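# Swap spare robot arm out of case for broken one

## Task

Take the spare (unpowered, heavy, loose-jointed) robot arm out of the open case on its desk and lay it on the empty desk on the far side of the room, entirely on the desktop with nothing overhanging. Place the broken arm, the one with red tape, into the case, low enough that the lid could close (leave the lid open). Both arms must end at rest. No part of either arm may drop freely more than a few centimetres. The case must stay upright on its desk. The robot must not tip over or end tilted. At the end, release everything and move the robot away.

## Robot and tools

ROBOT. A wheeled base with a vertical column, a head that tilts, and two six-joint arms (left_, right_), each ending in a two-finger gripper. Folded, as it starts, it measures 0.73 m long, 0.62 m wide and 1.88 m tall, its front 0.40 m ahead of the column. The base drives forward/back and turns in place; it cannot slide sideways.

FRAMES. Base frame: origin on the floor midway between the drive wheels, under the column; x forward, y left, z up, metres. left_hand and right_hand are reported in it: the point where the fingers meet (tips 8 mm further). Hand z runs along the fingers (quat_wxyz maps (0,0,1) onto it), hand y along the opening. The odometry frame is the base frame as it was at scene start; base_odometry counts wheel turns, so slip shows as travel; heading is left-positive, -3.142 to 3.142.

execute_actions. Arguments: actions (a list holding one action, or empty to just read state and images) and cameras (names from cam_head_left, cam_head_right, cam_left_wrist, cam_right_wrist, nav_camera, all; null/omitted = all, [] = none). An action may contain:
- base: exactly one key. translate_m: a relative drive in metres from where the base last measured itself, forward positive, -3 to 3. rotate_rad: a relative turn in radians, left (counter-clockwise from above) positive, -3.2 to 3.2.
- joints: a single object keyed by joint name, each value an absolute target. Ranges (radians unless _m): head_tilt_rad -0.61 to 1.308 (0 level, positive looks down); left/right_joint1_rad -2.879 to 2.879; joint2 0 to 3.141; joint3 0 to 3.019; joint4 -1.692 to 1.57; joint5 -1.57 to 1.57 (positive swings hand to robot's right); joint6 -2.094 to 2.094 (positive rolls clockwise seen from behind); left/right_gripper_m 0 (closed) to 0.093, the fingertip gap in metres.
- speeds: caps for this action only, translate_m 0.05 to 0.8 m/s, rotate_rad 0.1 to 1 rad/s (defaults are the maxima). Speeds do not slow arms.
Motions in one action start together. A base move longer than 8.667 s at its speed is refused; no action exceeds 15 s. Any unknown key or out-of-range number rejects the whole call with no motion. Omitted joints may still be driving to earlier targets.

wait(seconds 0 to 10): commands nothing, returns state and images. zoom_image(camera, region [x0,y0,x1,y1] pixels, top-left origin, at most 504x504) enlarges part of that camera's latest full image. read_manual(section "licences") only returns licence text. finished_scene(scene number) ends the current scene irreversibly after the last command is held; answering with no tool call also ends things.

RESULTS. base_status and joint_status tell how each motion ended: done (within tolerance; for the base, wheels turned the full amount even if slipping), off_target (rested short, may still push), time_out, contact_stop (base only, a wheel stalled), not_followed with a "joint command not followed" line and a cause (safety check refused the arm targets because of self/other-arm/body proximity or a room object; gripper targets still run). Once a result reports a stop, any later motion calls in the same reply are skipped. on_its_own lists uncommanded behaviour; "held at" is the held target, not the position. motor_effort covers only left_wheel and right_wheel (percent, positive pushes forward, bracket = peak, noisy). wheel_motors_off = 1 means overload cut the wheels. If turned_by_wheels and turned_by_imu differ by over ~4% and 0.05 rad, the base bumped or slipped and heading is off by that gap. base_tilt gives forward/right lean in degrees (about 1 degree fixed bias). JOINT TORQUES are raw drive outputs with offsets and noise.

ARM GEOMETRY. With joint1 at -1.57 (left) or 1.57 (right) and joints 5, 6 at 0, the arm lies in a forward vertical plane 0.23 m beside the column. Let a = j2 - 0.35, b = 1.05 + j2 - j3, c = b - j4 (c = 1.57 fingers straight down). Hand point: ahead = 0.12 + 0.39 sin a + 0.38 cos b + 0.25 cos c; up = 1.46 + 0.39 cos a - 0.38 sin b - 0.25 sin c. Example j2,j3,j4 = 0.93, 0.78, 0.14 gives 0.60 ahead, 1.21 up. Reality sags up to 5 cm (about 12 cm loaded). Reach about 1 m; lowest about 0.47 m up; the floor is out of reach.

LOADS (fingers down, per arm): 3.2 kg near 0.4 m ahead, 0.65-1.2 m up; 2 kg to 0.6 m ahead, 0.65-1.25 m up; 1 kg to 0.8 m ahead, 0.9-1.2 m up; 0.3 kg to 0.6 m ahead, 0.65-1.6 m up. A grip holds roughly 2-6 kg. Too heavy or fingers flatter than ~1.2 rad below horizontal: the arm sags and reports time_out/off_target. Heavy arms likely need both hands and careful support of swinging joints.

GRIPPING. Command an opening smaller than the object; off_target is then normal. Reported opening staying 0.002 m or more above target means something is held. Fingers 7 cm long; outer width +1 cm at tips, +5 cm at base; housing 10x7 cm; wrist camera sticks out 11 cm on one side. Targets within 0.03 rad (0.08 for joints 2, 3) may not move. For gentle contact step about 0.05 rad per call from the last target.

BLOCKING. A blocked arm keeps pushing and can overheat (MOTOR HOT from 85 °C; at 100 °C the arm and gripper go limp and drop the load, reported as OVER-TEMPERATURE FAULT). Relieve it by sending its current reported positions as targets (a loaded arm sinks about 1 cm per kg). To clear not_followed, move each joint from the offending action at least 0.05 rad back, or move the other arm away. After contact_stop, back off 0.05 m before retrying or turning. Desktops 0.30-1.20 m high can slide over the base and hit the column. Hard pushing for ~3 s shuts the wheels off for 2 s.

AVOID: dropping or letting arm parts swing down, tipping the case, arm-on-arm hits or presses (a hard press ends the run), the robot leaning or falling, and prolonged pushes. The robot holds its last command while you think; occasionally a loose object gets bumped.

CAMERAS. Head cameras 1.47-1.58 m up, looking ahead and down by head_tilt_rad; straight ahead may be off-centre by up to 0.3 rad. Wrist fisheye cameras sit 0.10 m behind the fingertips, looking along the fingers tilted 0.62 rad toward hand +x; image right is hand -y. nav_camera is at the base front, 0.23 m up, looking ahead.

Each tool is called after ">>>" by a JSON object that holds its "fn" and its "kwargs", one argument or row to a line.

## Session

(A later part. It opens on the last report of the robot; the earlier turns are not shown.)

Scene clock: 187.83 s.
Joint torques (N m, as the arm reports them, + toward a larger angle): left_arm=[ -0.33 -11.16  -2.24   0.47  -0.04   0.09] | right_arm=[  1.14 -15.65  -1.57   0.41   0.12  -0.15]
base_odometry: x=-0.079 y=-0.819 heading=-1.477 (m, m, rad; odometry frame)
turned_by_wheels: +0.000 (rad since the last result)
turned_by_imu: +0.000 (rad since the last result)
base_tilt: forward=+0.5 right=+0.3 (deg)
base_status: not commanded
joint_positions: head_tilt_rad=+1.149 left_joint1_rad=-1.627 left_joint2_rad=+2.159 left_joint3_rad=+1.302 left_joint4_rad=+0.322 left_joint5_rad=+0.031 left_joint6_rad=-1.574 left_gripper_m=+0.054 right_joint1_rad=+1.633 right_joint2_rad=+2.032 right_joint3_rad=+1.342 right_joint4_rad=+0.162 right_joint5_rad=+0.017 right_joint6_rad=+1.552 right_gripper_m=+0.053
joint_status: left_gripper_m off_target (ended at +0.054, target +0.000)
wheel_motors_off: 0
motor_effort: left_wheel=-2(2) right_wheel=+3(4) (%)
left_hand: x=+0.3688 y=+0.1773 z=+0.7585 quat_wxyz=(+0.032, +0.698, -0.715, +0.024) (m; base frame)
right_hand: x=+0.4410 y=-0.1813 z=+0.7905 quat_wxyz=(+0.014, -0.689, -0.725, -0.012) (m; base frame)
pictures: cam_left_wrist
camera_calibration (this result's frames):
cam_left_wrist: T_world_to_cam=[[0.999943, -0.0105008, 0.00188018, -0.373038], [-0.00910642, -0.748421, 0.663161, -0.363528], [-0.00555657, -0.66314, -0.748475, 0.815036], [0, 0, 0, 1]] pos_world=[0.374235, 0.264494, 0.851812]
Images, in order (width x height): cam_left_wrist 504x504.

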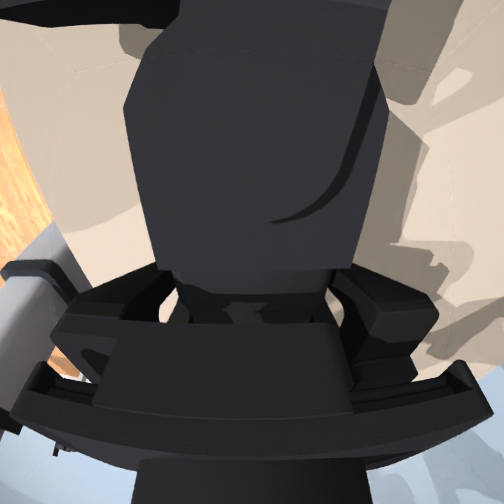

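>>> {"fn": "execute_actions", "kwargs": {
  "actions": [
    {"joints":{"left_joint2_rad":2.06,"left_joint3_rad":1.23,"right_joint2_rad":1.92,"right_joint3_rad":1.25}}
  ],
  "cameras": []
}}

>>> {"fn": "execute_actions", "kwargs": {
  "actions": [
    {"joints":{"left_joint1_rad":-1.63,"right_joint1_rad":1.635,"left_joint2_rad":1.96,"left_joint3_rad":1.14,"left_joint4_rad":0.31,"left_joint6_rad":-1.54,"right_joint6_rad":1.58,"right_joint2_rad":1.83,"right_joint3_rad":1.15}}
  ],
  "cameras": []
}}

>>> {"fn": "execute_actions", "kwargs": {
  "actions": [
    {"joints":{"left_joint2_rad":1.86,"left_joint3_rad":1.055,"left_joint4_rad":0.29,"left_joint6_rad":-1.51,"right_joint6_rad":1.62,"right_joint2_rad":1.74,"right_joint3_rad":1.06}}
  ],
  "cameras": []
}}

>>> {"fn": "execute_actions", "kwargs": {
  "actions": [
    {"joints":{"left_joint2_rad":1.75,"left_joint3_rad":0.965,"left_joint4_rad":0.27,"right_joint2_rad":1.63,"right_joint3_rad":0.975,"right_joint4_rad":0.15}}
  ],
  "cameras": []
}}

>>> {"fn": "execute_actions", "kwargs": {
  "actions": [
    {"joints":{"left_joint1_rad":-1.64,"right_joint1_rad":1.645,"left_joint2_rad":1.61,"left_joint3_rad":0.87,"left_joint4_rad":0.26,"right_joint2_rad":1.51,"right_joint3_rad":0.89,"right_joint4_rad":0.12}}
  ],
  "cameras": []
}}

>>> {"fn": "execute_actions", "kwargs": {
  "actions": [
    {"joints":{"left_joint2_rad":1.45,"left_joint3_rad":0.78,"left_joint4_rad":0.21,"right_joint2_rad":1.36,"right_joint3_rad":0.81,"right_joint4_rad":0.06}}
  ],
  "cameras": ["cam_head_left"]
}}

>>> {"fn": "execute_actions", "kwargs": {
  "actions": [
    {"base":{"translate_m":-1.14},"speeds":{"translate_m":0.3},"joints":{"left_joint1_rad":-1.65,"right_joint1_rad":1.655,"left_joint2_rad":1.28,"left_joint3_rad":0.71,"left_joint4_rad":0.12,"right_joint2_rad":1.2,"right_joint3_rad":0.76,"right_joint4_rad":-0.03}}
  ],
  "cameras": []
}}

>>> {"fn": "execute_actions", "kwargs": {
  "actions": [
    {"base":{"rotate_rad":1.61},"speeds":{"rotate_rad":0.5},"joints":{"left_joint1_rad":-1.66,"right_joint1_rad":1.665,"left_joint2_rad":1.1,"left_joint3_rad":0.66,"left_joint4_rad":0,"right_joint2_rad":1.03,"right_joint3_rad":0.73,"right_joint4_rad":-0.15}}
  ],
  "cameras": []
}}

>>> {"fn": "execute_actions", "kwargs": {
  "actions": [
    {"base":{"translate_m":0.7},"speeds":{"translate_m":0.3},"joints":{"left_joint2_rad":0.92,"left_joint3_rad":0.63,"left_joint4_rad":-0.14,"right_joint2_rad":0.86,"right_joint3_rad":0.72,"right_joint4_rad":-0.29}}
  ],
  "cameras": []
}}

>>> {"fn": "execute_actions", "kwargs": {
  "actions": [
    {"base":{"translate_m":0.52},"speeds":{"translate_m":0.2},"joints":{"left_joint1_rad":-1.67,"right_joint1_rad":1.68,"left_joint2_rad":0.8,"left_joint4_rad":-0.25,"right_joint2_rad":0.75,"right_joint3_rad":0.73,"right_joint4_rad":-0.4}}
  ],
  "cameras": ["cam_head_left"]
}}

Scene clock: 209.40 s.
Joint torques (N m, as the arm reports them, + toward a larger angle): left_arm=[ -0.3  -18.8   -6.21   0.44  -0.14  -0.14] | right_arm=[  0.9  -22.77  -6.59  -0.3    0.14  -0.34]
base_odometry: x=-0.079 y=-0.819 heading=-1.477 (m, m, rad; odometry frame)
turned_by_wheels: +0.000 (rad since the last result)
turned_by_imu: -0.001 (rad since the last result)
base_tilt: forward=+0.5 right=+0.4 (deg)
base_status: not commanded
joint_positions: head_tilt_rad=+1.149 left_joint1_rad=-1.626 left_joint2_rad=+2.151 left_joint3_rad=+1.283 left_joint4_rad=+0.322 left_joint5_rad=+0.033 left_joint6_rad=-1.551 left_gripper_m=+0.054 right_joint1_rad=+1.633 right_joint2_rad=+2.022 right_joint3_rad=+1.298 right_joint4_rad=+0.180 right_joint5_rad=+0.016 right_joint6_rad=+1.576 right_gripper_m=+0.053
joint_status: all done
wheel_motors_off: 0
motor_effort: left_wheel=-2(4) right_wheel=+2(4) (%)
left_hand: x=+0.3626 y=+0.1776 z=+0.7630 quat_wxyz=(+0.036, +0.689, -0.723, +0.021) (m; base frame)
right_hand: x=+0.4249 y=-0.1819 z=+0.7969 quat_wxyz=(+0.020, -0.698, -0.716, -0.006) (m; base frame)
pictures: none
No camera images: the call's "cameras" was empty. Leave "cameras" out to get every camera's image.

Scene clock: 210.20 s.
Joint torques (N m, as the arm reports them, + toward a larger angle): left_arm=[ -1.09 -18.35  -4.94   0.21  -0.13   0.  ] | right_arm=[  0.16 -21.1   -5.71  -0.27   0.24  -0.11]
base_odometry: x=-0.079 y=-0.819 heading=-1.477 (m, m, rad; odometry frame)
turned_by_wheels: +0.000 (rad since the last result)
turned_by_imu: +0.000 (rad since the last result)
base_tilt: forward=+0.5 right=+0.4 (deg)
base_status: not commanded
joint_positions: head_tilt_rad=+1.149 left_joint1_rad=-1.628 left_joint2_rad=+2.043 left_joint3_rad=+1.173 left_joint4_rad=+0.313 left_joint5_rad=+0.033 left_joint6_rad=-1.534 left_gripper_m=+0.054 right_joint1_rad=+1.635 right_joint2_rad=+1.920 right_joint3_rad=+1.189 right_joint4_rad=+0.183 right_joint5_rad=+0.014 right_joint6_rad=+1.597 right_gripper_m=+0.053
joint_status: all done
wheel_motors_off: 0
motor_effort: left_wheel=-3(3) right_wheel=+2(2) (%)
left_hand: x=+0.3671 y=+0.1784 z=+0.8043 quat_wxyz=(+0.040, +0.683, -0.729, +0.018) (m; base frame)
right_hand: x=+0.4232 y=-0.1824 z=+0.8367 quat_wxyz=(+0.023, -0.705, -0.709, -0.005) (m; base frame)
pictures: none
No camera images: the call's "cameras" was empty. Leave "cameras" out to get every camera's image.

Scene clock: 211.07 s.
Joint torques (N m, as the arm reports them, + toward a larger angle): left_arm=[ -0.37 -19.89  -5.57  -0.06  -0.19   0.03] | right_arm=[  1.48 -20.58  -5.49  -0.47   0.14  -0.03]
base_odometry: x=-0.079 y=-0.819 heading=-1.477 (m, m, rad; odometry frame)
turned_by_wheels: +0.000 (rad since the last result)
turned_by_imu: +0.000 (rad since the last result)
base_tilt: forward=+0.5 right=+0.4 (deg)
base_status: not commanded
joint_positions: head_tilt_rad=+1.149 left_joint1_rad=-1.632 left_joint2_rad=+1.954 left_joint3_rad=+1.098 left_joint4_rad=+0.295 left_joint5_rad=+0.034 left_joint6_rad=-1.508 left_gripper_m=+0.054 right_joint1_rad=+1.635 right_joint2_rad=+1.832 right_joint3_rad=+1.096 right_joint4_rad=+0.182 right_joint5_rad=+0.016 right_joint6_rad=+1.626 right_gripper_m=+0.053
joint_status: all done
wheel_motors_off: 0
motor_effort: left_wheel=-3(2) right_wheel=+2(2) (%)
left_hand: x=+0.3734 y=+0.1770 z=+0.8366 quat_wxyz=(+0.043, +0.672, -0.739, +0.018) (m; base frame)
right_hand: x=+0.4181 y=-0.1845 z=+0.8707 quat_wxyz=(+0.025, -0.715, -0.699, -0.002) (m; base frame)
pictures: none
No camera images: the call's "cameras" was empty. Leave "cameras" out to get every camera's image.

Scene clock: 211.93 s.
Joint torques (N m, as the arm reports them, + toward a larger angle): left_arm=[ -0.18 -19.71  -5.34  -0.09  -0.16  -0.02] | right_arm=[  0.24 -20.84  -5.27  -0.1    0.23  -0.04]
base_odometry: x=-0.079 y=-0.819 heading=-1.477 (m, m, rad; odometry frame)
turned_by_wheels: +0.000 (rad since the last result)
turned_by_imu: +0.000 (rad since the last result)
base_tilt: forward=+0.5 right=+0.4 (deg)
base_status: not commanded
joint_positions: head_tilt_rad=+1.149 left_joint1_rad=-1.636 left_joint2_rad=+1.842 left_joint3_rad=+1.007 left_joint4_rad=+0.278 left_joint5_rad=+0.033 left_joint6_rad=-1.504 left_gripper_m=+0.054 right_joint1_rad=+1.637 right_joint2_rad=+1.719 right_joint3_rad=+1.007 right_joint4_rad=+0.164 right_joint5_rad=+0.015 right_joint6_rad=+1.634 right_gripper_m=+0.053
joint_status: all done
wheel_motors_off: 0
motor_effort: left_wheel=-4(3) right_wheel=+2(3) (%)
left_hand: x=+0.3813 y=+0.1763 z=+0.8774 quat_wxyz=(+0.043, +0.670, -0.741, +0.021) (m; base frame)
right_hand: x=+0.4234 y=-0.1855 z=+0.9120 quat_wxyz=(+0.023, -0.717, -0.696, -0.006) (m; base frame)
pictures: none
No camera images: the call's "cameras" was empty. Leave "cameras" out to get every camera's image.

Scene clock: 212.90 s.
Joint torques (N m, as the arm reports them, + toward a larger angle): left_arm=[ -0.57 -21.18  -4.93   0.08   0.03   0.03] | right_arm=[  1.74 -20.73  -4.4   -0.13   0.12  -0.16]
base_odometry: x=-0.079 y=-0.819 heading=-1.477 (m, m, rad; odometry frame)
turned_by_wheels: +0.000 (rad since the last result)
turned_by_imu: +0.000 (rad since the last result)
base_tilt: forward=+0.5 right=+0.3 (deg)
base_status: not commanded
joint_positions: head_tilt_rad=+1.149 left_joint1_rad=-1.641 left_joint2_rad=+1.718 left_joint3_rad=+0.909 left_joint4_rad=+0.262 left_joint5_rad=+0.029 left_joint6_rad=-1.504 left_gripper_m=+0.054 right_joint1_rad=+1.643 right_joint2_rad=+1.592 right_joint3_rad=+0.918 right_joint4_rad=+0.133 right_joint5_rad=+0.017 right_joint6_rad=+1.639 right_gripper_m=+0.053
joint_status: all done
wheel_motors_off: 0
motor_effort: left_wheel=-4(5) right_wheel=+1(4) (%)
left_hand: x=+0.3869 y=+0.1765 z=+0.9215 quat_wxyz=(+0.039, +0.669, -0.742, +0.025) (m; base frame)
right_hand: x=+0.4265 y=-0.1847 z=+0.9568 quat_wxyz=(+0.022, -0.718, -0.696, -0.009) (m; base frame)
pictures: none
No camera images: the call's "cameras" was empty. Leave "cameras" out to get every camera's image.

Scene clock: 213.97 s.
Joint torques (N m, as the arm reports them, + toward a larger angle): left_arm=[  0.   -21.06  -3.94   0.18   0.12   0.01] | right_arm=[  0.97 -19.11  -3.28  -0.25   0.24  -0.2 ]
base_odometry: x=-0.079 y=-0.819 heading=-1.477 (m, m, rad; odometry frame)
turned_by_wheels: +0.000 (rad since the last result)
turned_by_imu: +0.000 (rad since the last result)
base_tilt: forward=+0.5 right=+0.4 (deg)
base_status: not commanded
joint_positions: head_tilt_rad=+1.149 left_joint1_rad=-1.646 left_joint2_rad=+1.557 left_joint3_rad=+0.812 left_joint4_rad=+0.209 left_joint5_rad=+0.027 left_joint6_rad=-1.500 left_gripper_m=+0.054 right_joint1_rad=+1.646 right_joint2_rad=+1.439 right_joint3_rad=+0.833 right_joint4_rad=+0.075 right_joint5_rad=+0.013 right_joint6_rad=+1.646 right_gripper_m=+0.053
joint_status: all done
wheel_motors_off: 0
motor_effort: left_wheel=-2(4) right_wheel=+3(5) (%)
left_hand: x=+0.3963 y=+0.1767 z=+0.9750 quat_wxyz=(+0.036, +0.667, -0.744, +0.029) (m; base frame)
right_hand: x=+0.4316 y=-0.1849 z=+1.0078 quat_wxyz=(+0.022, -0.720, -0.694, -0.015) (m; base frame)
pictures: cam_head_left
camera_calibration (this result's frames):
cam_head_left: T_world_to_cam=[[0.000710086, -0.999966, -0.00827592, 0.0426092], [-0.950902, 0.00188613, -0.309487, 0.537259], [0.309492, 0.00808935, -0.950868, 1.37209], [0, 0, 0, 1]] pos_world=[0.0862, 0.0304951, 1.4713]
Images, in order (width x height): cam_head_left 896x504.

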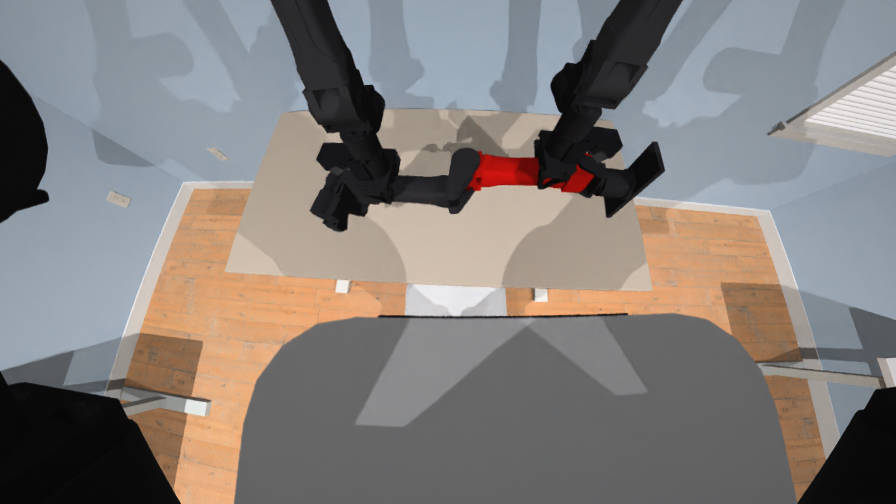

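Scene clock: 218.87 s.
Joint torques (N m, as the arm reports them, + toward a larger angle): left_arm=[ -0.4  -19.58  -1.9    0.17   0.28   0.04] | right_arm=[  0.86 -19.16  -0.48   0.04   0.22  -0.17]
base_odometry: x=-0.185 y=+0.316 heading=-1.479 (m, m, rad; odometry frame)
turned_by_wheels: -0.002 (rad since the last result)
turned_by_imu: -0.001 (rad since the last result)
base_tilt: forward=+0.5 right=+0.4 (deg)
base_status: done
joint_positions: head_tilt_rad=+1.149 left_joint1_rad=-1.652 left_joint2_rad=+1.378 left_joint3_rad=+0.723 left_joint4_rad=+0.119 left_joint5_rad=+0.023 left_joint6_rad=-1.506 left_gripper_m=+0.054 right_joint1_rad=+1.656 right_joint2_rad=+1.273 right_joint3_rad=+0.767 right_joint4_rad=-0.025 right_joint5_rad=+0.013 right_joint6_rad=+1.647 right_gripper_m=+0.053
joint_status: all done
wheel_motors_off: 0
motor_effort: left_wheel=-1(41) right_wheel=+1(52) (%)
left_hand: x=+0.4003 y=+0.1777 z=+1.0310 quat_wxyz=(+0.036, +0.668, -0.742, +0.030) (m; base frame)
right_hand: x=+0.4362 y=-0.1835 z=+1.0610 quat_wxyz=(+0.024, -0.718, -0.695, -0.018) (m; base frame)
pictures: none
No camera images: the call's "cameras" was empty. Leave "cameras" out to get every camera's image.

Scene clock: 223.53 s.
Joint torques (N m, as the arm reports them, + toward a larger angle): left_arm=[ -0.7  -19.88  -0.55   0.09   0.07   0.06] | right_arm=[  1.26 -19.14   1.76   0.2    0.03  -0.14]
base_odometry: x=-0.185 y=+0.316 heading=+0.128 (m, m, rad; odometry frame)
turned_by_wheels: +1.607 (rad since the last result)
turned_by_imu: +1.611 (rad since the last result)
base_tilt: forward=+0.4 right=+0.4 (deg)
base_status: done
joint_positions: head_tilt_rad=+1.149 left_joint1_rad=-1.658 left_joint2_rad=+1.205 left_joint3_rad=+0.664 left_joint4_rad=+0.003 left_joint5_rad=+0.028 left_joint6_rad=-1.512 left_gripper_m=+0.054 right_joint1_rad=+1.665 right_joint2_rad=+1.111 right_joint3_rad=+0.725 right_joint4_rad=-0.142 right_joint5_rad=+0.019 right_joint6_rad=+1.646 right_gripper_m=+0.054
joint_status: all done
wheel_motors_off: 0
motor_effort: left_wheel=-9(50) right_wheel=+8(55) (%)
left_hand: x=+0.4037 y=+0.1772 z=+1.0818 quat_wxyz=(+0.041, +0.669, -0.742, +0.032) (m; base frame)
right_hand: x=+0.4409 y=-0.1835 z=+1.1112 quat_wxyz=(+0.024, -0.716, -0.697, -0.020) (m; base frame)
pictures: none
No camera images: the call's "cameras" was empty. Leave "cameras" out to get every camera's image.

Scene clock: 227.20 s.
Joint torques (N m, as the arm reports them, + toward a larger angle): left_arm=[  0.31 -19.21   1.33   0.09   0.19   0.13] | right_arm=[  0.56 -19.39   4.71   0.25   0.23  -0.21]
base_odometry: x=+0.509 y=+0.406 heading=+0.128 (m, m, rad; odometry frame)
turned_by_wheels: +0.000 (rad since the last result)
turned_by_imu: -0.001 (rad since the last result)
base_tilt: forward=+0.5 right=+0.4 (deg)
base_status: done
joint_positions: head_tilt_rad=+1.149 left_joint1_rad=-1.667 left_joint2_rad=+1.026 left_joint3_rad=+0.621 left_joint4_rad=-0.140 left_joint5_rad=+0.026 left_joint6_rad=-1.518 left_gripper_m=+0.054 right_joint1_rad=+1.671 right_joint2_rad=+0.954 right_joint3_rad=+0.700 right_joint4_rad=-0.282 right_joint5_rad=+0.013 right_joint6_rad=+1.649 right_gripper_m=+0.054
joint_status: all done
wheel_motors_off: 0
motor_effort: left_wheel=+1(52) right_wheel=-1(57) (%)
left_hand: x=+0.4046 y=+0.1772 z=+1.1327 quat_wxyz=(+0.045, +0.669, -0.741, +0.032) (m; base frame)
right_hand: x=+0.4412 y=-0.1838 z=+1.1598 quat_wxyz=(+0.031, -0.716, -0.697, -0.020) (m; base frame)
pictures: none
No camera images: the call's "cameras" was empty. Leave "cameras" out to get every camera's image.

Scene clock: 230.97 s.
Joint torques (N m, as the arm reports them, + toward a larger angle): left_arm=[ -0.02 -19.02   3.11   0.17   0.18   0.17] | right_arm=[  0.72 -19.11   6.69   0.01   0.29  -0.25]
base_odometry: x=+1.025 y=+0.472 heading=+0.128 (m, m, rad; odometry frame)
turned_by_wheels: +0.000 (rad since the last result)
turned_by_imu: -0.001 (rad since the last result)
base_tilt: forward=+0.5 right=+0.4 (deg)
base_status: done
joint_positions: head_tilt_rad=+1.149 left_joint1_rad=-1.673 left_joint2_rad=+0.906 left_joint3_rad=+0.607 left_joint4_rad=-0.246 left_joint5_rad=+0.026 left_joint6_rad=-1.524 left_gripper_m=+0.054 right_joint1_rad=+1.680 right_joint2_rad=+0.848 right_joint3_rad=+0.699 right_joint4_rad=-0.392 right_joint5_rad=+0.013 right_joint6_rad=+1.654 right_gripper_m=+0.054
joint_status: all done
wheel_motors_off: 0
motor_effort: left_wheel=+1(29) right_wheel=+0(29) (%)
left_hand: x=+0.4067 y=+0.1777 z=+1.1664 quat_wxyz=(+0.047, +0.670, -0.740, +0.033) (m; base frame)
right_hand: x=+0.4434 y=-0.1829 z=+1.1941 quat_wxyz=(+0.036, -0.716, -0.697, -0.021) (m; base frame)
pictures: cam_head_left
camera_calibration (this result's frames):
cam_head_left: T_world_to_cam=[[0.000707875, -0.999966, -0.00827611, 0.0426096], [-0.950984, 0.00188613, -0.309233, 0.536872], [0.309238, 0.00808935, -0.95095, 1.37223], [0, 0, 0, 1]] pos_world=[0.0861817, 0.0304951, 1.47129]
Images, in order (width x height): cam_head_left 896x504.

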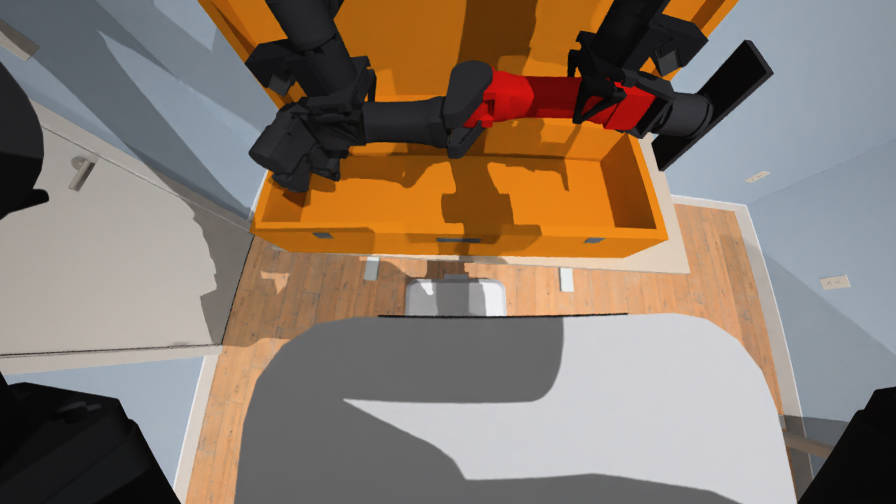

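>>> {"fn": "execute_actions", "kwargs": {
  "actions": [
    {"base":{"translate_m":0.075},"speeds":{"translate_m":0.15},"joints":{"left_joint2_rad":0.92,"left_joint4_rad":-0.14,"right_joint2_rad":0.86,"right_joint3_rad":0.72,"right_joint4_rad":-0.29}}
  ],
  "cameras": []
}}

>>> {"fn": "execute_actions", "kwargs": {
  "actions": [
    {"joints":{"left_joint1_rad":-1.64,"left_joint2_rad":1.07,"left_joint3_rad":0.67,"left_joint4_rad":-0.02,"right_joint2_rad":1.0,"right_joint3_rad":0.74,"right_joint4_rad":-0.17}}
  ],
  "cameras": []
}}

>>> {"fn": "execute_actions", "kwargs": {
  "actions": [
    {"joints":{"left_joint1_rad":-1.62,"right_joint1_rad":1.69,"left_joint2_rad":1.22,"left_joint3_rad":0.72,"left_joint4_rad":0.08,"right_joint2_rad":1.14,"right_joint3_rad":0.77,"right_joint4_rad":-0.06}}
  ],
  "cameras": []
}}

>>> {"fn": "execute_actions", "kwargs": {
  "actions": [
    {"joints":{"left_joint1_rad":-1.605,"left_joint2_rad":1.36,"left_joint3_rad":0.78,"left_joint4_rad":0.16,"right_joint2_rad":1.28,"right_joint3_rad":0.82,"right_joint4_rad":0.03}}
  ],
  "cameras": ["cam_head_left"]
}}

>>> {"fn": "execute_actions", "kwargs": {
  "actions": [
    {"joints":{"left_joint1_rad":-1.595,"left_joint2_rad":1.5,"left_joint3_rad":0.85,"left_joint4_rad":0.21,"right_joint2_rad":1.41,"right_joint3_rad":0.88,"right_joint4_rad":0.09}}
  ],
  "cameras": []
}}

>>> {"fn": "execute_actions", "kwargs": {
  "actions": [
    {"joints":{"left_joint2_rad":1.58,"left_joint3_rad":0.9,"left_joint4_rad":0.23,"right_joint2_rad":1.49,"right_joint3_rad":0.92,"right_joint4_rad":0.11}}
  ],
  "cameras": ["cam_head_left"]
}}

Scene clock: 240.50 s.
Joint torques (N m, as the arm reports them, + toward a larger angle): left_arm=[ -0.71 -19.23   1.46   0.1    0.29   0.13] | right_arm=[  0.77 -18.5    4.6    0.13  -0.01  -0.24]
base_odometry: x=+1.099 y=+0.482 heading=+0.128 (m, m, rad; odometry frame)
turned_by_wheels: +0.000 (rad since the last result)
turned_by_imu: -0.001 (rad since the last result)
base_tilt: forward=+0.5 right=+0.4 (deg)
base_status: done
joint_positions: head_tilt_rad=+1.149 left_joint1_rad=-1.664 left_joint2_rad=+1.024 left_joint3_rad=+0.619 left_joint4_rad=-0.138 left_joint5_rad=+0.023 left_joint6_rad=-1.517 left_gripper_m=+0.054 right_joint1_rad=+1.680 right_joint2_rad=+0.954 right_joint3_rad=+0.700 right_joint4_rad=-0.281 right_joint5_rad=+0.020 right_joint6_rad=+1.654 right_gripper_m=+0.054
joint_status: all done
wheel_motors_off: 0
motor_effort: left_wheel=+0(29) right_wheel=+1(32) (%)
left_hand: x=+0.4046 y=+0.1792 z=+1.1330 quat_wxyz=(+0.043, +0.670, -0.741, +0.031) (m; base frame)
right_hand: x=+0.4414 y=-0.1810 z=+1.1599 quat_wxyz=(+0.031, -0.716, -0.697, -0.021) (m; base frame)
pictures: none
No camera images: the call's "cameras" was empty. Leave "cameras" out to get every camera's image.

Scene clock: 241.53 s.
Joint torques (N m, as the arm reports them, + toward a larger angle): left_arm=[ -0.33 -19.54   0.27   0.4   -0.15   0.02] | right_arm=[  1.15 -19.65   2.53   0.25   0.    -0.29]
base_odometry: x=+1.099 y=+0.482 heading=+0.128 (m, m, rad; odometry frame)
turned_by_wheels: +0.000 (rad since the last result)
turned_by_imu: +0.000 (rad since the last result)
base_tilt: forward=+0.6 right=+0.4 (deg)
base_status: not commanded
joint_positions: head_tilt_rad=+1.149 left_joint1_rad=-1.643 left_joint2_rad=+1.177 left_joint3_rad=+0.664 left_joint4_rad=-0.026 left_joint5_rad=+0.033 left_joint6_rad=-1.503 left_gripper_m=+0.054 right_joint1_rad=+1.680 right_joint2_rad=+1.097 right_joint3_rad=+0.730 right_joint4_rad=-0.163 right_joint5_rad=+0.019 right_joint6_rad=+1.657 right_gripper_m=+0.054
joint_status: all done
wheel_motors_off: 0
motor_effort: left_wheel=+0(1) right_wheel=+0(2) (%)
left_hand: x=+0.4074 y=+0.1842 z=+1.0895 quat_wxyz=(+0.038, +0.668, -0.742, +0.029) (m; base frame)
right_hand: x=+0.4430 y=-0.1766 z=+1.1163 quat_wxyz=(+0.030, -0.718, -0.695, -0.023) (m; base frame)
pictures: none
No camera images: the call's "cameras" was empty. Leave "cameras" out to get every camera's image.

Scene clock: 242.67 s.
Joint torques (N m, as the arm reports them, + toward a larger angle): left_arm=[  0.07 -20.39  -0.8    0.37  -0.4   -0.13] | right_arm=[  1.91 -20.29   0.45   0.22   0.    -0.31]
base_odometry: x=+1.099 y=+0.482 heading=+0.128 (m, m, rad; odometry frame)
turned_by_wheels: +0.000 (rad since the last result)
turned_by_imu: +0.000 (rad since the last result)
base_tilt: forward=+0.5 right=+0.4 (deg)
base_status: not commanded
joint_positions: head_tilt_rad=+1.149 left_joint1_rad=-1.626 left_joint2_rad=+1.322 left_joint3_rad=+0.720 left_joint4_rad=+0.076 left_joint5_rad=+0.039 left_joint6_rad=-1.489 left_gripper_m=+0.054 right_joint1_rad=+1.680 right_joint2_rad=+1.234 right_joint3_rad=+0.772 right_joint4_rad=-0.054 right_joint5_rad=+0.019 right_joint6_rad=+1.661 right_gripper_m=+0.054
joint_status: all done
wheel_motors_off: 0
motor_effort: left_wheel=-1(2) right_wheel=+0(2) (%)
left_hand: x=+0.4117 y=+0.1893 z=+1.0463 quat_wxyz=(+0.030, +0.667, -0.744, +0.031) (m; base frame)
right_hand: x=+0.4463 y=-0.1722 z=+1.0744 quat_wxyz=(+0.025, -0.719, -0.694, -0.029) (m; base frame)
pictures: none
No camera images: the call's "cameras" was empty. Leave "cameras" out to get every camera's image.

Scene clock: 243.80 s.
Joint torques (N m, as the arm reports them, + toward a larger angle): left_arm=[  0.49 -20.19  -1.86   0.42  -0.46  -0.19] | right_arm=[  2.39 -21.04  -1.02   0.1    0.1   -0.26]
base_odometry: x=+1.099 y=+0.482 heading=+0.128 (m, m, rad; odometry frame)
turned_by_wheels: +0.000 (rad since the last result)
turned_by_imu: +0.000 (rad since the last result)
base_tilt: forward=+0.5 right=+0.4 (deg)
base_status: not commanded
joint_positions: head_tilt_rad=+1.149 left_joint1_rad=-1.613 left_joint2_rad=+1.460 left_joint3_rad=+0.788 left_joint4_rad=+0.157 left_joint5_rad=+0.040 left_joint6_rad=-1.483 left_gripper_m=+0.054 right_joint1_rad=+1.680 right_joint2_rad=+1.370 right_joint3_rad=+0.830 right_joint4_rad=+0.035 right_joint5_rad=+0.019 right_joint6_rad=+1.660 right_gripper_m=+0.054
joint_status: all done
wheel_motors_off: 0
motor_effort: left_wheel=+0(3) right_wheel=+0(2) (%)
left_hand: x=+0.4141 y=+0.1939 z=+1.0030 quat_wxyz=(+0.023, +0.667, -0.744, +0.031) (m; base frame)
right_hand: x=+0.4491 y=-0.1679 z=+1.0312 quat_wxyz=(+0.022, -0.719, -0.694, -0.033) (m; base frame)
pictures: cam_head_left
camera_calibration (this result's frames):
cam_head_left: T_world_to_cam=[[0.000707316, -0.999966, -0.00827616, 0.0426097], [-0.951005, 0.00188613, -0.309169, 0.536774], [0.309174, 0.00808935, -0.950971, 1.37226], [0, 0, 0, 1]] pos_world=[0.086177, 0.0304951, 1.47129]
Images, in order (width x height): cam_head_left 896x504.

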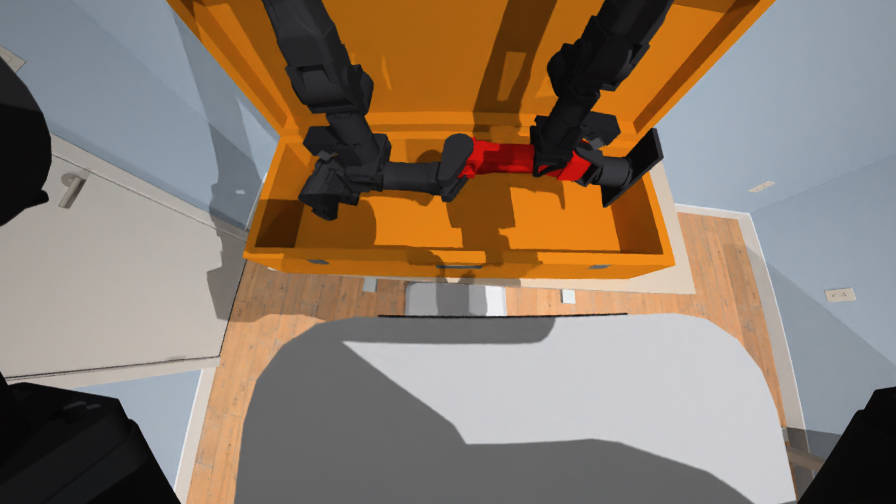

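Scene clock: 244.93 s.
Joint torques (N m, as the arm reports them, + toward a larger angle): left_arm=[  0.57 -20.83  -2.88   0.2   -0.54  -0.22] | right_arm=[  3.06 -20.05  -2.05   0.21  -0.1   -0.32]
base_odometry: x=+1.099 y=+0.482 heading=+0.128 (m, m, rad; odometry frame)
turned_by_wheels: +0.000 (rad since the last result)
turned_by_imu: +0.000 (rad since the last result)
base_tilt: forward=+0.5 right=+0.3 (deg)
base_status: not commanded
joint_positions: head_tilt_rad=+1.149 left_joint1_rad=-1.605 left_joint2_rad=+1.599 left_joint3_rad=+0.868 left_joint4_rad=+0.209 left_joint5_rad=+0.041 left_joint6_rad=-1.479 left_gripper_m=+0.054 right_joint1_rad=+1.680 right_joint2_rad=+1.498 right_joint3_rad=+0.896 right_joint4_rad=+0.091 right_joint5_rad=+0.022 right_joint6_rad=+1.661 right_gripper_m=+0.054
joint_status: all done
wheel_motors_off: 0
motor_effort: left_wheel=+1(4) right_wheel=+1(2) (%)
left_hand: x=+0.4107 y=+0.1973 z=+0.9575 quat_wxyz=(+0.023, +0.667, -0.744, +0.026) (m; base frame)
right_hand: x=+0.4473 y=-0.1645 z=+0.9888 quat_wxyz=(+0.022, -0.719, -0.694, -0.030) (m; base frame)
pictures: none
No camera images: the call's "cameras" was empty. Leave "cameras" out to get every camera's image.

Scene clock: 245.83 s.
Joint torques (N m, as the arm reports them, + toward a larger angle): left_arm=[  0.4  -21.11  -3.56   0.55  -0.4   -0.24] | right_arm=[  3.02 -19.76  -3.54   0.18  -0.3   -0.29]
base_odometry: x=+1.099 y=+0.482 heading=+0.128 (m, m, rad; odometry frame)
turned_by_wheels: +0.000 (rad since the last result)
turned_by_imu: +0.000 (rad since the last result)
base_tilt: forward=+0.5 right=+0.3 (deg)
base_status: not commanded
joint_positions: head_tilt_rad=+1.149 left_joint1_rad=-1.602 left_joint2_rad=+1.675 left_joint3_rad=+0.926 left_joint4_rad=+0.224 left_joint5_rad=+0.038 left_joint6_rad=-1.476 left_gripper_m=+0.054 right_joint1_rad=+1.680 right_joint2_rad=+1.571 right_joint3_rad=+0.944 right_joint4_rad=+0.114 right_joint5_rad=+0.027 right_joint6_rad=+1.662 right_gripper_m=+0.054
joint_status: all done
wheel_motors_off: 0
motor_effort: left_wheel=+1(1) right_wheel=+1(1) (%)
left_hand: x=+0.4118 y=+0.1984 z=+0.9308 quat_wxyz=(+0.022, +0.667, -0.745, +0.024) (m; base frame)
right_hand: x=+0.4476 y=-0.1630 z=+0.9637 quat_wxyz=(+0.021, -0.720, -0.693, -0.027) (m; base frame)
pictures: cam_head_left
camera_calibration (this result's frames):
cam_head_left: T_world_to_cam=[[0.000707317, -0.999966, -0.00827616, 0.0426097], [-0.951005, 0.00188613, -0.309169, 0.536775], [0.309174, 0.00808935, -0.950971, 1.37226], [0, 0, 0, 1]] pos_world=[0.086177, 0.0304951, 1.47129]
Images, in order (width x height): cam_head_left 896x504.

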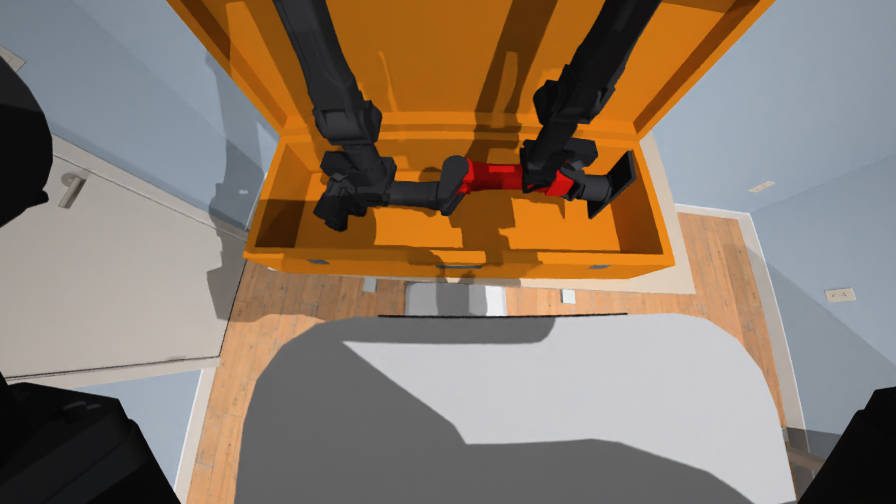

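>>> {"fn": "execute_actions", "kwargs": {
  "actions": [
    {"joints":{"left_joint2_rad":1.63,"left_joint3_rad":0.93,"right_joint2_rad":1.54,"right_joint3_rad":0.95}}
  ],
  "cameras": []
}}

>>> {"fn": "execute_actions", "kwargs": {
  "actions": [
    {"joints":{"left_joint1_rad":-1.65,"right_joint1_rad":1.63,"left_joint2_rad":1.66,"left_joint3_rad":0.95,"left_joint4_rad":0.25,"right_joint2_rad":1.56,"right_joint3_rad":0.97,"right_joint4_rad":0.13}}
  ],
  "cameras": []
}}

>>> {"fn": "execute_actions", "kwargs": {
  "actions": [
    {"joints":{"left_joint1_rad":-1.69,"right_joint1_rad":1.585,"left_joint2_rad":1.7,"left_joint3_rad":0.98,"right_joint2_rad":1.59,"right_joint3_rad":0.99}}
  ],
  "cameras": ["cam_head_left"]
}}

>>> {"fn": "zoom_image", "kwargs": {
  "camera": "cam_head_left",
  "region": [270,130,470,310]
}}

Scene clock: 251.90 s.
Joint torques (N m, as the arm reports them, + toward a larger angle): left_arm=[  0.6  -17.64  -2.51   0.42   0.24  -0.26] | right_arm=[  3.62 -20.39  -3.98  -0.45  -0.03  -0.35]
base_odometry: x=+1.099 y=+0.482 heading=+0.128 (m, m, rad; odometry frame)
turned_by_wheels: +0.000 (rad since the last result)
turned_by_imu: -0.001 (rad since the last result)
base_tilt: forward=+0.5 right=+0.4 (deg)
base_status: not commanded
joint_positions: head_tilt_rad=+1.149 left_joint1_rad=-1.601 left_joint2_rad=+1.689 left_joint3_rad=+0.941 left_joint4_rad=+0.224 left_joint5_rad=+0.024 left_joint6_rad=-1.476 left_gripper_m=+0.054 right_joint1_rad=+1.680 right_joint2_rad=+1.614 right_joint3_rad=+0.979 right_joint4_rad=+0.125 right_joint5_rad=+0.021 right_joint6_rad=+1.662 right_gripper_m=+0.054
joint_status: all done
wheel_motors_off: 0
motor_effort: left_wheel=+0(1) right_wheel=-1(1) (%)
left_hand: x=+0.4138 y=+0.2014 z=+0.9254 quat_wxyz=(+0.017, +0.667, -0.745, +0.019) (m; base frame)
right_hand: x=+0.4503 y=-0.1604 z=+0.9483 quat_wxyz=(+0.022, -0.720, -0.693, -0.030) (m; base frame)
pictures: none
No camera images: the call's "cameras" was empty. Leave "cameras" out to get every camera's image.

Scene clock: 252.70 s.
Joint torques (N m, as the arm reports them, + toward a larger angle): left_arm=[ -0.58 -16.46  -1.82   1.07   0.39   0.05] | right_arm=[  0.96 -20.4   -3.51   0.24   0.18  -0.1 ]
base_odometry: x=+1.099 y=+0.482 heading=+0.128 (m, m, rad; odometry frame)
turned_by_wheels: +0.000 (rad since the last result)
turned_by_imu: +0.000 (rad since the last result)
base_tilt: forward=+0.5 right=+0.4 (deg)
base_status: not commanded
joint_positions: head_tilt_rad=+1.149 left_joint1_rad=-1.651 left_joint2_rad=+1.708 left_joint3_rad=+0.950 left_joint4_rad=+0.227 left_joint5_rad=+0.021 left_joint6_rad=-1.508 left_gripper_m=+0.054 right_joint1_rad=+1.628 right_joint2_rad=+1.643 right_joint3_rad=+0.995 right_joint4_rad=+0.138 right_joint5_rad=+0.015 right_joint6_rad=+1.635 right_gripper_m=+0.054
joint_status: all done
wheel_motors_off: 0
motor_effort: left_wheel=+0(0) right_wheel=+1(1) (%)
left_hand: x=+0.4085 y=+0.1705 z=+0.9208 quat_wxyz=(+0.034, +0.669, -0.742, +0.030) (m; base frame)
right_hand: x=+0.4500 y=-0.1914 z=+0.9363 quat_wxyz=(+0.008, -0.719, -0.694, -0.017) (m; base frame)
pictures: none
No camera images: the call's "cameras" was empty. Leave "cameras" out to get every camera's image.

Scene clock: 253.50 s.
Joint torques (N m, as the arm reports them, + toward a larger angle): left_arm=[ -1.24 -15.71  -1.53   1.09   0.34   0.17] | right_arm=[  1.06 -21.24  -4.08  -0.18   0.23   0.04]
base_odometry: x=+1.099 y=+0.482 heading=+0.128 (m, m, rad; odometry frame)
turned_by_wheels: +0.000 (rad since the last result)
turned_by_imu: +0.000 (rad since the last result)
base_tilt: forward=+0.5 right=+0.5 (deg)
base_status: not commanded
joint_positions: head_tilt_rad=+1.149 left_joint1_rad=-1.694 left_joint2_rad=+1.736 left_joint3_rad=+0.975 left_joint4_rad=+0.227 left_joint5_rad=+0.023 left_joint6_rad=-1.524 left_gripper_m=+0.054 right_joint1_rad=+1.583 right_joint2_rad=+1.677 right_joint3_rad=+1.018 right_joint4_rad=+0.144 right_joint5_rad=+0.015 right_joint6_rad=+1.621 right_gripper_m=+0.053
joint_status: all done
wheel_motors_off: 0
motor_effort: left_wheel=+0(2) right_wheel=-1(1) (%)
left_hand: x=+0.4072 y=+0.1421 z=+0.9129 quat_wxyz=(+0.049, +0.666, -0.743, +0.043) (m; base frame)
right_hand: x=+0.4481 y=-0.2203 z=+0.9232 quat_wxyz=(-0.005, -0.723, -0.691, -0.002) (m; base frame)
pictures: cam_head_left
camera_calibration (this result's frames):
cam_head_left: T_world_to_cam=[[0.000707318, -0.999966, -0.00827616, 0.0426097], [-0.951005, 0.00188613, -0.309169, 0.536775], [0.309174, 0.00808935, -0.950971, 1.37226], [0, 0, 0, 1]] pos_world=[0.086177, 0.0304951, 1.47129]
Images, in order (width x height): cam_head_left 896x504.

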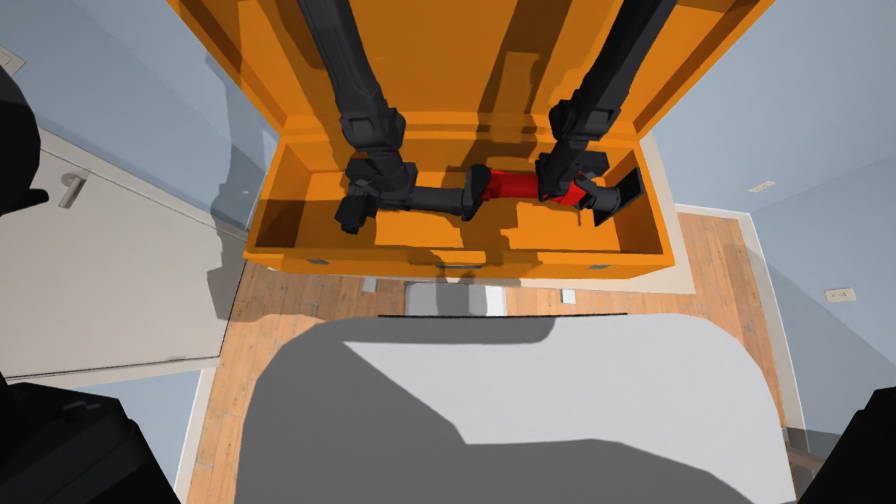

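Region (270, 130, 470, 310) of cam_head_left's 896x504 image, scaled by 2.520, with more detail than that image has; it fills the top 454 rows of this view, and the rest is white.

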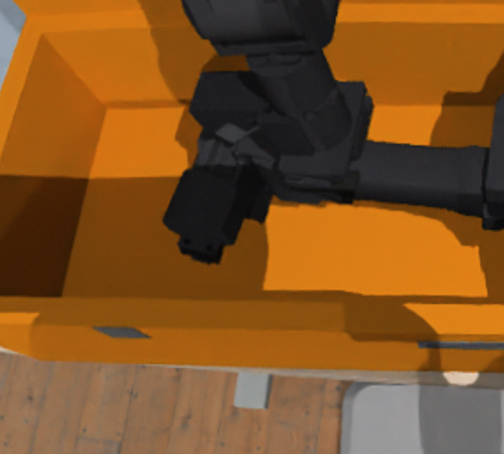

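>>> {"fn": "execute_actions", "kwargs": {
  "actions": [
    {"base":{"rotate_rad":-0.09},"speeds":{"rotate_rad":0.1},"joints":{"left_joint2_rad":1.72,"left_joint3_rad":0.99}}
  ],
  "cameras": []
}}

>>> {"fn": "execute_actions", "kwargs": {
  "actions": [
    {"joints":{"left_joint2_rad":1.77,"left_joint3_rad":1.03,"left_joint4_rad":0.27,"right_joint2_rad":1.64,"right_joint3_rad":1.02,"right_joint4_rad":0.15}}
  ],
  "cameras": ["cam_head_left"]
}}

Scene clock: 257.47 s.
Joint torques (N m, as the arm reports them, + toward a larger angle): left_arm=[ -1.24 -16.98  -2.62   0.76  -0.23   0.14] | right_arm=[  0.57 -21.59  -3.99  -0.03  -0.1    0.07]
base_odometry: x=+1.099 y=+0.482 heading=+0.041 (m, m, rad; odometry frame)
turned_by_wheels: -0.088 (rad since the last result)
turned_by_imu: -0.089 (rad since the last result)
base_tilt: forward=+0.5 right=+0.4 (deg)
base_status: done
joint_positions: head_tilt_rad=+1.149 left_joint1_rad=-1.693 left_joint2_rad=+1.770 left_joint3_rad=+1.000 left_joint4_rad=+0.235 left_joint5_rad=+0.036 left_joint6_rad=-1.523 left_gripper_m=+0.054 right_joint1_rad=+1.582 right_joint2_rad=+1.679 right_joint3_rad=+1.018 right_joint4_rad=+0.142 right_joint5_rad=+0.025 right_joint6_rad=+1.620 right_gripper_m=+0.053
joint_status: all done
wheel_motors_off: 0
motor_effort: left_wheel=+1(29) right_wheel=+0(44) (%)
left_hand: x=+0.4061 y=+0.1395 z=+0.9012 quat_wxyz=(+0.053, +0.666, -0.743, +0.047) (m; base frame)
right_hand: x=+0.4470 y=-0.2228 z=+0.9227 quat_wxyz=(-0.007, -0.722, -0.691, +0.003) (m; base frame)
pictures: none
No camera images: the call's "cameras" was empty. Leave "cameras" out to get every camera's image.

Scene clock: 258.17 s.
Joint torques (N m, as the arm reports them, + toward a larger angle): left_arm=[ -1.37 -17.3   -3.39   0.65  -0.16   0.06] | right_arm=[  1.04 -21.49  -4.57   0.11  -0.07   0.03]
base_odometry: x=+1.099 y=+0.482 heading=+0.041 (m, m, rad; odometry frame)
turned_by_wheels: +0.000 (rad since the last result)
turned_by_imu: +0.000 (rad since the last result)
base_tilt: forward=+0.5 right=+0.4 (deg)
base_status: not commanded
joint_positions: head_tilt_rad=+1.149 left_joint1_rad=-1.690 left_joint2_rad=+1.827 left_joint3_rad=+1.050 left_joint4_rad=+0.257 left_joint5_rad=+0.034 left_joint6_rad=-1.513 left_gripper_m=+0.054 right_joint1_rad=+1.581 right_joint2_rad=+1.727 right_joint3_rad=+1.052 right_joint4_rad=+0.164 right_joint5_rad=+0.025 right_joint6_rad=+1.628 right_gripper_m=+0.053
joint_status: all done
wheel_motors_off: 0
motor_effort: left_wheel=+6(5) right_wheel=-1(1) (%)
left_hand: x=+0.4094 y=+0.1391 z=+0.8801 quat_wxyz=(+0.046, +0.663, -0.746, +0.051) (m; base frame)
right_hand: x=+0.4473 y=-0.2231 z=+0.9053 quat_wxyz=(-0.010, -0.725, -0.688, +0.001) (m; base frame)
pictures: cam_head_left
camera_calibration (this result's frames):
cam_head_left: T_world_to_cam=[[0.000707316, -0.999966, -0.00827616, 0.0426097], [-0.951005, 0.00188613, -0.309169, 0.536774], [0.309174, 0.00808935, -0.950971, 1.37226], [0, 0, 0, 1]] pos_world=[0.086177, 0.0304951, 1.47129]
Images, in order (width x height): cam_head_left 896x504.

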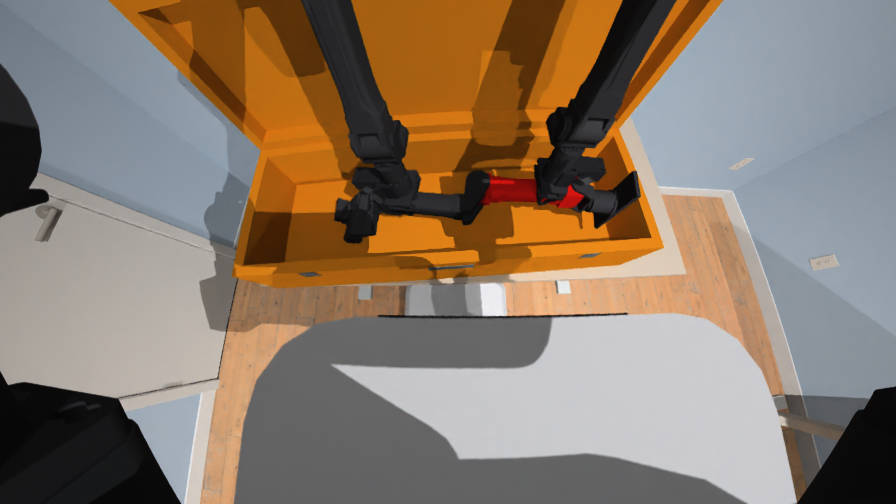

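The tip is sliding out now.

>>> {"fn": "execute_actions", "kwargs": {
  "actions": [
    {"joints":{"left_joint1_rad":-1.68,"left_joint2_rad":1.83,"left_joint3_rad":1.09,"right_joint2_rad":1.71,"right_joint3_rad":1.08,"right_joint4_rad":0.16}}
  ],
  "cameras": []
}}

>>> {"fn": "execute_actions", "kwargs": {
  "actions": [
    {"joints":{"left_joint2_rad":1.89,"left_joint3_rad":1.15,"right_joint2_rad":1.77,"right_joint3_rad":1.135}}
  ],
  "cameras": []
}}

>>> {"fn": "execute_actions", "kwargs": {
  "actions": [
    {"joints":{"left_joint1_rad":-1.67,"left_joint2_rad":1.95,"left_joint3_rad":1.21,"right_joint2_rad":1.83,"right_joint3_rad":1.19}}
  ],
  "cameras": []
}}

>>> {"fn": "execute_actions", "kwargs": {
  "actions": [
    {"joints":{"left_joint2_rad":2.01,"left_joint3_rad":1.27,"left_joint4_rad":0.25,"right_joint2_rad":1.89,"right_joint3_rad":1.245}}
  ],
  "cameras": []
}}

>>> {"fn": "execute_actions", "kwargs": {
  "actions": [
    {"joints":{"left_joint2_rad":2.07,"left_joint3_rad":1.31,"right_joint2_rad":1.95,"right_joint3_rad":1.285}}
  ],
  "cameras": ["cam_head_left"]
}}

Scene clock: 264.93 s.
Joint torques (N m, as the arm reports them, + toward a larger angle): left_arm=[ -1.15 -18.11  -3.7    0.51  -0.28   0.02] | right_arm=[  1.05 -21.72  -4.92  -0.03   0.04  -0.02]
base_odometry: x=+1.099 y=+0.482 heading=+0.041 (m, m, rad; odometry frame)
turned_by_wheels: +0.000 (rad since the last result)
turned_by_imu: -0.001 (rad since the last result)
base_tilt: forward=+0.5 right=+0.4 (deg)
base_status: not commanded
joint_positions: head_tilt_rad=+1.149 left_joint1_rad=-1.683 left_joint2_rad=+1.895 left_joint3_rad=+1.116 left_joint4_rad=+0.261 left_joint5_rad=+0.037 left_joint6_rad=-1.506 left_gripper_m=+0.054 right_joint1_rad=+1.581 right_joint2_rad=+1.801 right_joint3_rad=+1.115 right_joint4_rad=+0.176 right_joint5_rad=+0.021 right_joint6_rad=+1.632 right_gripper_m=+0.053
joint_status: all done
wheel_motors_off: 0
motor_effort: left_wheel=+7(5) right_wheel=+0(1) (%)
left_hand: x=+0.4112 y=+0.1406 z=+0.8538 quat_wxyz=(+0.044, +0.661, -0.747, +0.051) (m; base frame)
right_hand: x=+0.4476 y=-0.2222 z=+0.8780 quat_wxyz=(-0.009, -0.727, -0.687, -0.001) (m; base frame)
pictures: none
No camera images: the call's "cameras" was empty. Leave "cameras" out to get every camera's image.

Scene clock: 265.73 s.
Joint torques (N m, as the arm reports them, + toward a larger angle): left_arm=[ -1.3  -17.74  -3.37   0.58  -0.1    0.01] | right_arm=[  0.79 -21.29  -4.99  -0.39  -0.02  -0.06]
base_odometry: x=+1.099 y=+0.482 heading=+0.041 (m, m, rad; odometry frame)
turned_by_wheels: +0.000 (rad since the last result)
turned_by_imu: +0.000 (rad since the last result)
base_tilt: forward=+0.5 right=+0.3 (deg)
base_status: not commanded
joint_positions: head_tilt_rad=+1.149 left_joint1_rad=-1.681 left_joint2_rad=+1.946 left_joint3_rad=+1.170 left_joint4_rad=+0.261 left_joint5_rad=+0.033 left_joint6_rad=-1.505 left_gripper_m=+0.054 right_joint1_rad=+1.581 right_joint2_rad=+1.859 right_joint3_rad=+1.172 right_joint4_rad=+0.178 right_joint5_rad=+0.020 right_joint6_rad=+1.631 right_gripper_m=+0.053
joint_status: all done
wheel_motors_off: 0
motor_effort: left_wheel=+6(7) right_wheel=+0(1) (%)
left_hand: x=+0.4130 y=+0.1409 z=+0.8338 quat_wxyz=(+0.041, +0.662, -0.747, +0.050) (m; base frame)
right_hand: x=+0.4497 y=-0.2219 z=+0.8559 quat_wxyz=(-0.009, -0.727, -0.687, -0.002) (m; base frame)
pictures: none
No camera images: the call's "cameras" was empty. Leave "cameras" out to get every camera's image.

Scene clock: 266.43 s.
Joint torques (N m, as the arm reports them, + toward a larger angle): left_arm=[ -0.9  -15.83  -2.38   0.59   0.15  -0.04] | right_arm=[  0.32 -21.56  -5.59  -0.34   0.09  -0.06]
base_odometry: x=+1.099 y=+0.482 heading=+0.041 (m, m, rad; odometry frame)
turned_by_wheels: +0.000 (rad since the last result)
turned_by_imu: +0.000 (rad since the last result)
base_tilt: forward=+0.5 right=+0.4 (deg)
base_status: not commanded
joint_positions: head_tilt_rad=+1.149 left_joint1_rad=-1.681 left_joint2_rad=+1.985 left_joint3_rad=+1.216 left_joint4_rad=+0.261 left_joint5_rad=+0.027 left_joint6_rad=-1.501 left_gripper_m=+0.054 right_joint1_rad=+1.579 right_joint2_rad=+1.914 right_joint3_rad=+1.230 right_joint4_rad=+0.183 right_joint5_rad=+0.019 right_joint6_rad=+1.634 right_gripper_m=+0.053
joint_status: all done
wheel_motors_off: 0
motor_effort: left_wheel=+6(7) right_wheel=+0(1) (%)
left_hand: x=+0.4163 y=+0.1404 z=+0.8180 quat_wxyz=(+0.036, +0.661, -0.748, +0.050) (m; base frame)
right_hand: x=+0.4531 y=-0.2228 z=+0.8344 quat_wxyz=(-0.012, -0.728, -0.686, -0.004) (m; base frame)
pictures: none
No camera images: the call's "cameras" was empty. Leave "cameras" out to get every camera's image.

Scene clock: 267.13 s.
Joint torques (N m, as the arm reports them, + toward a larger angle): left_arm=[ -0.88 -17.11  -3.7    0.14  -0.39   0.01] | right_arm=[  0.56 -19.04  -3.81  -0.08  -0.16  -0.06]
base_odometry: x=+1.099 y=+0.482 heading=+0.041 (m, m, rad; odometry frame)
turned_by_wheels: +0.000 (rad since the last result)
turned_by_imu: +0.000 (rad since the last result)
base_tilt: forward=+0.5 right=+0.4 (deg)
base_status: not commanded
joint_positions: head_tilt_rad=+1.149 left_joint1_rad=-1.677 left_joint2_rad=+2.059 left_joint3_rad=+1.297 left_joint4_rad=+0.252 left_joint5_rad=+0.039 left_joint6_rad=-1.504 left_gripper_m=+0.054 right_joint1_rad=+1.579 right_joint2_rad=+1.949 right_joint3_rad=+1.268 right_joint4_rad=+0.174 right_joint5_rad=+0.025 right_joint6_rad=+1.633 right_gripper_m=+0.053
joint_status: all done
wheel_motors_off: 0
motor_effort: left_wheel=+6(7) right_wheel=-2(1) (%)
left_hand: x=+0.4151 y=+0.1386 z=+0.7890 quat_wxyz=(+0.040, +0.662, -0.747, +0.052) (m; base frame)
right_hand: x=+0.4528 y=-0.2240 z=+0.8210 quat_wxyz=(-0.012, -0.727, -0.686, +0.000) (m; base frame)
pictures: none
No camera images: the call's "cameras" was empty. Leave "cameras" out to get every camera's image.

Scene clock: 267.70 s.
Joint torques (N m, as the arm reports them, + toward a larger angle): left_arm=[ -1.05 -12.97  -1.73   0.16  -0.27   0.02] | right_arm=[  0.89 -15.38  -0.98   0.27  -0.12  -0.08]
base_odometry: x=+1.099 y=+0.482 heading=+0.041 (m, m, rad; odometry frame)
turned_by_wheels: +0.000 (rad since the last result)
turned_by_imu: +0.000 (rad since the last result)
base_tilt: forward=+0.5 right=+0.4 (deg)
base_status: not commanded
joint_positions: head_tilt_rad=+1.149 left_joint1_rad=-1.677 left_joint2_rad=+2.072 left_joint3_rad=+1.309 left_joint4_rad=+0.251 left_joint5_rad=+0.036 left_joint6_rad=-1.505 left_gripper_m=+0.054 right_joint1_rad=+1.579 right_joint2_rad=+1.955 right_joint3_rad=+1.281 right_joint4_rad=+0.160 right_joint5_rad=+0.024 right_joint6_rad=+1.633 right_gripper_m=+0.053
joint_status: all done
wheel_motors_off: 0
motor_effort: left_wheel=+8(6) right_wheel=-2(2) (%)
left_hand: x=+0.4137 y=+0.1386 z=+0.7841 quat_wxyz=(+0.040, +0.662, -0.746, +0.051) (m; base frame)
right_hand: x=+0.4531 y=-0.2239 z=+0.8181 quat_wxyz=(-0.010, -0.727, -0.686, +0.003) (m; base frame)
pictures: cam_head_left
camera_calibration (this result's frames):
cam_head_left: T_world_to_cam=[[0.000707317, -0.999966, -0.00827616, 0.0426097], [-0.951005, 0.00188613, -0.309169, 0.536774], [0.309174, 0.00808935, -0.950971, 1.37226], [0, 0, 0, 1]] pos_world=[0.086177, 0.0304951, 1.47129]
Images, in order (width x height): cam_head_left 896x504.

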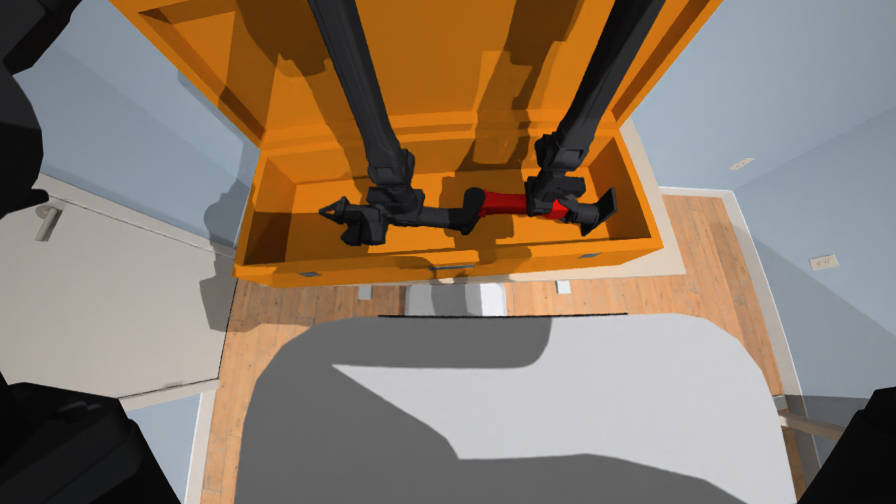

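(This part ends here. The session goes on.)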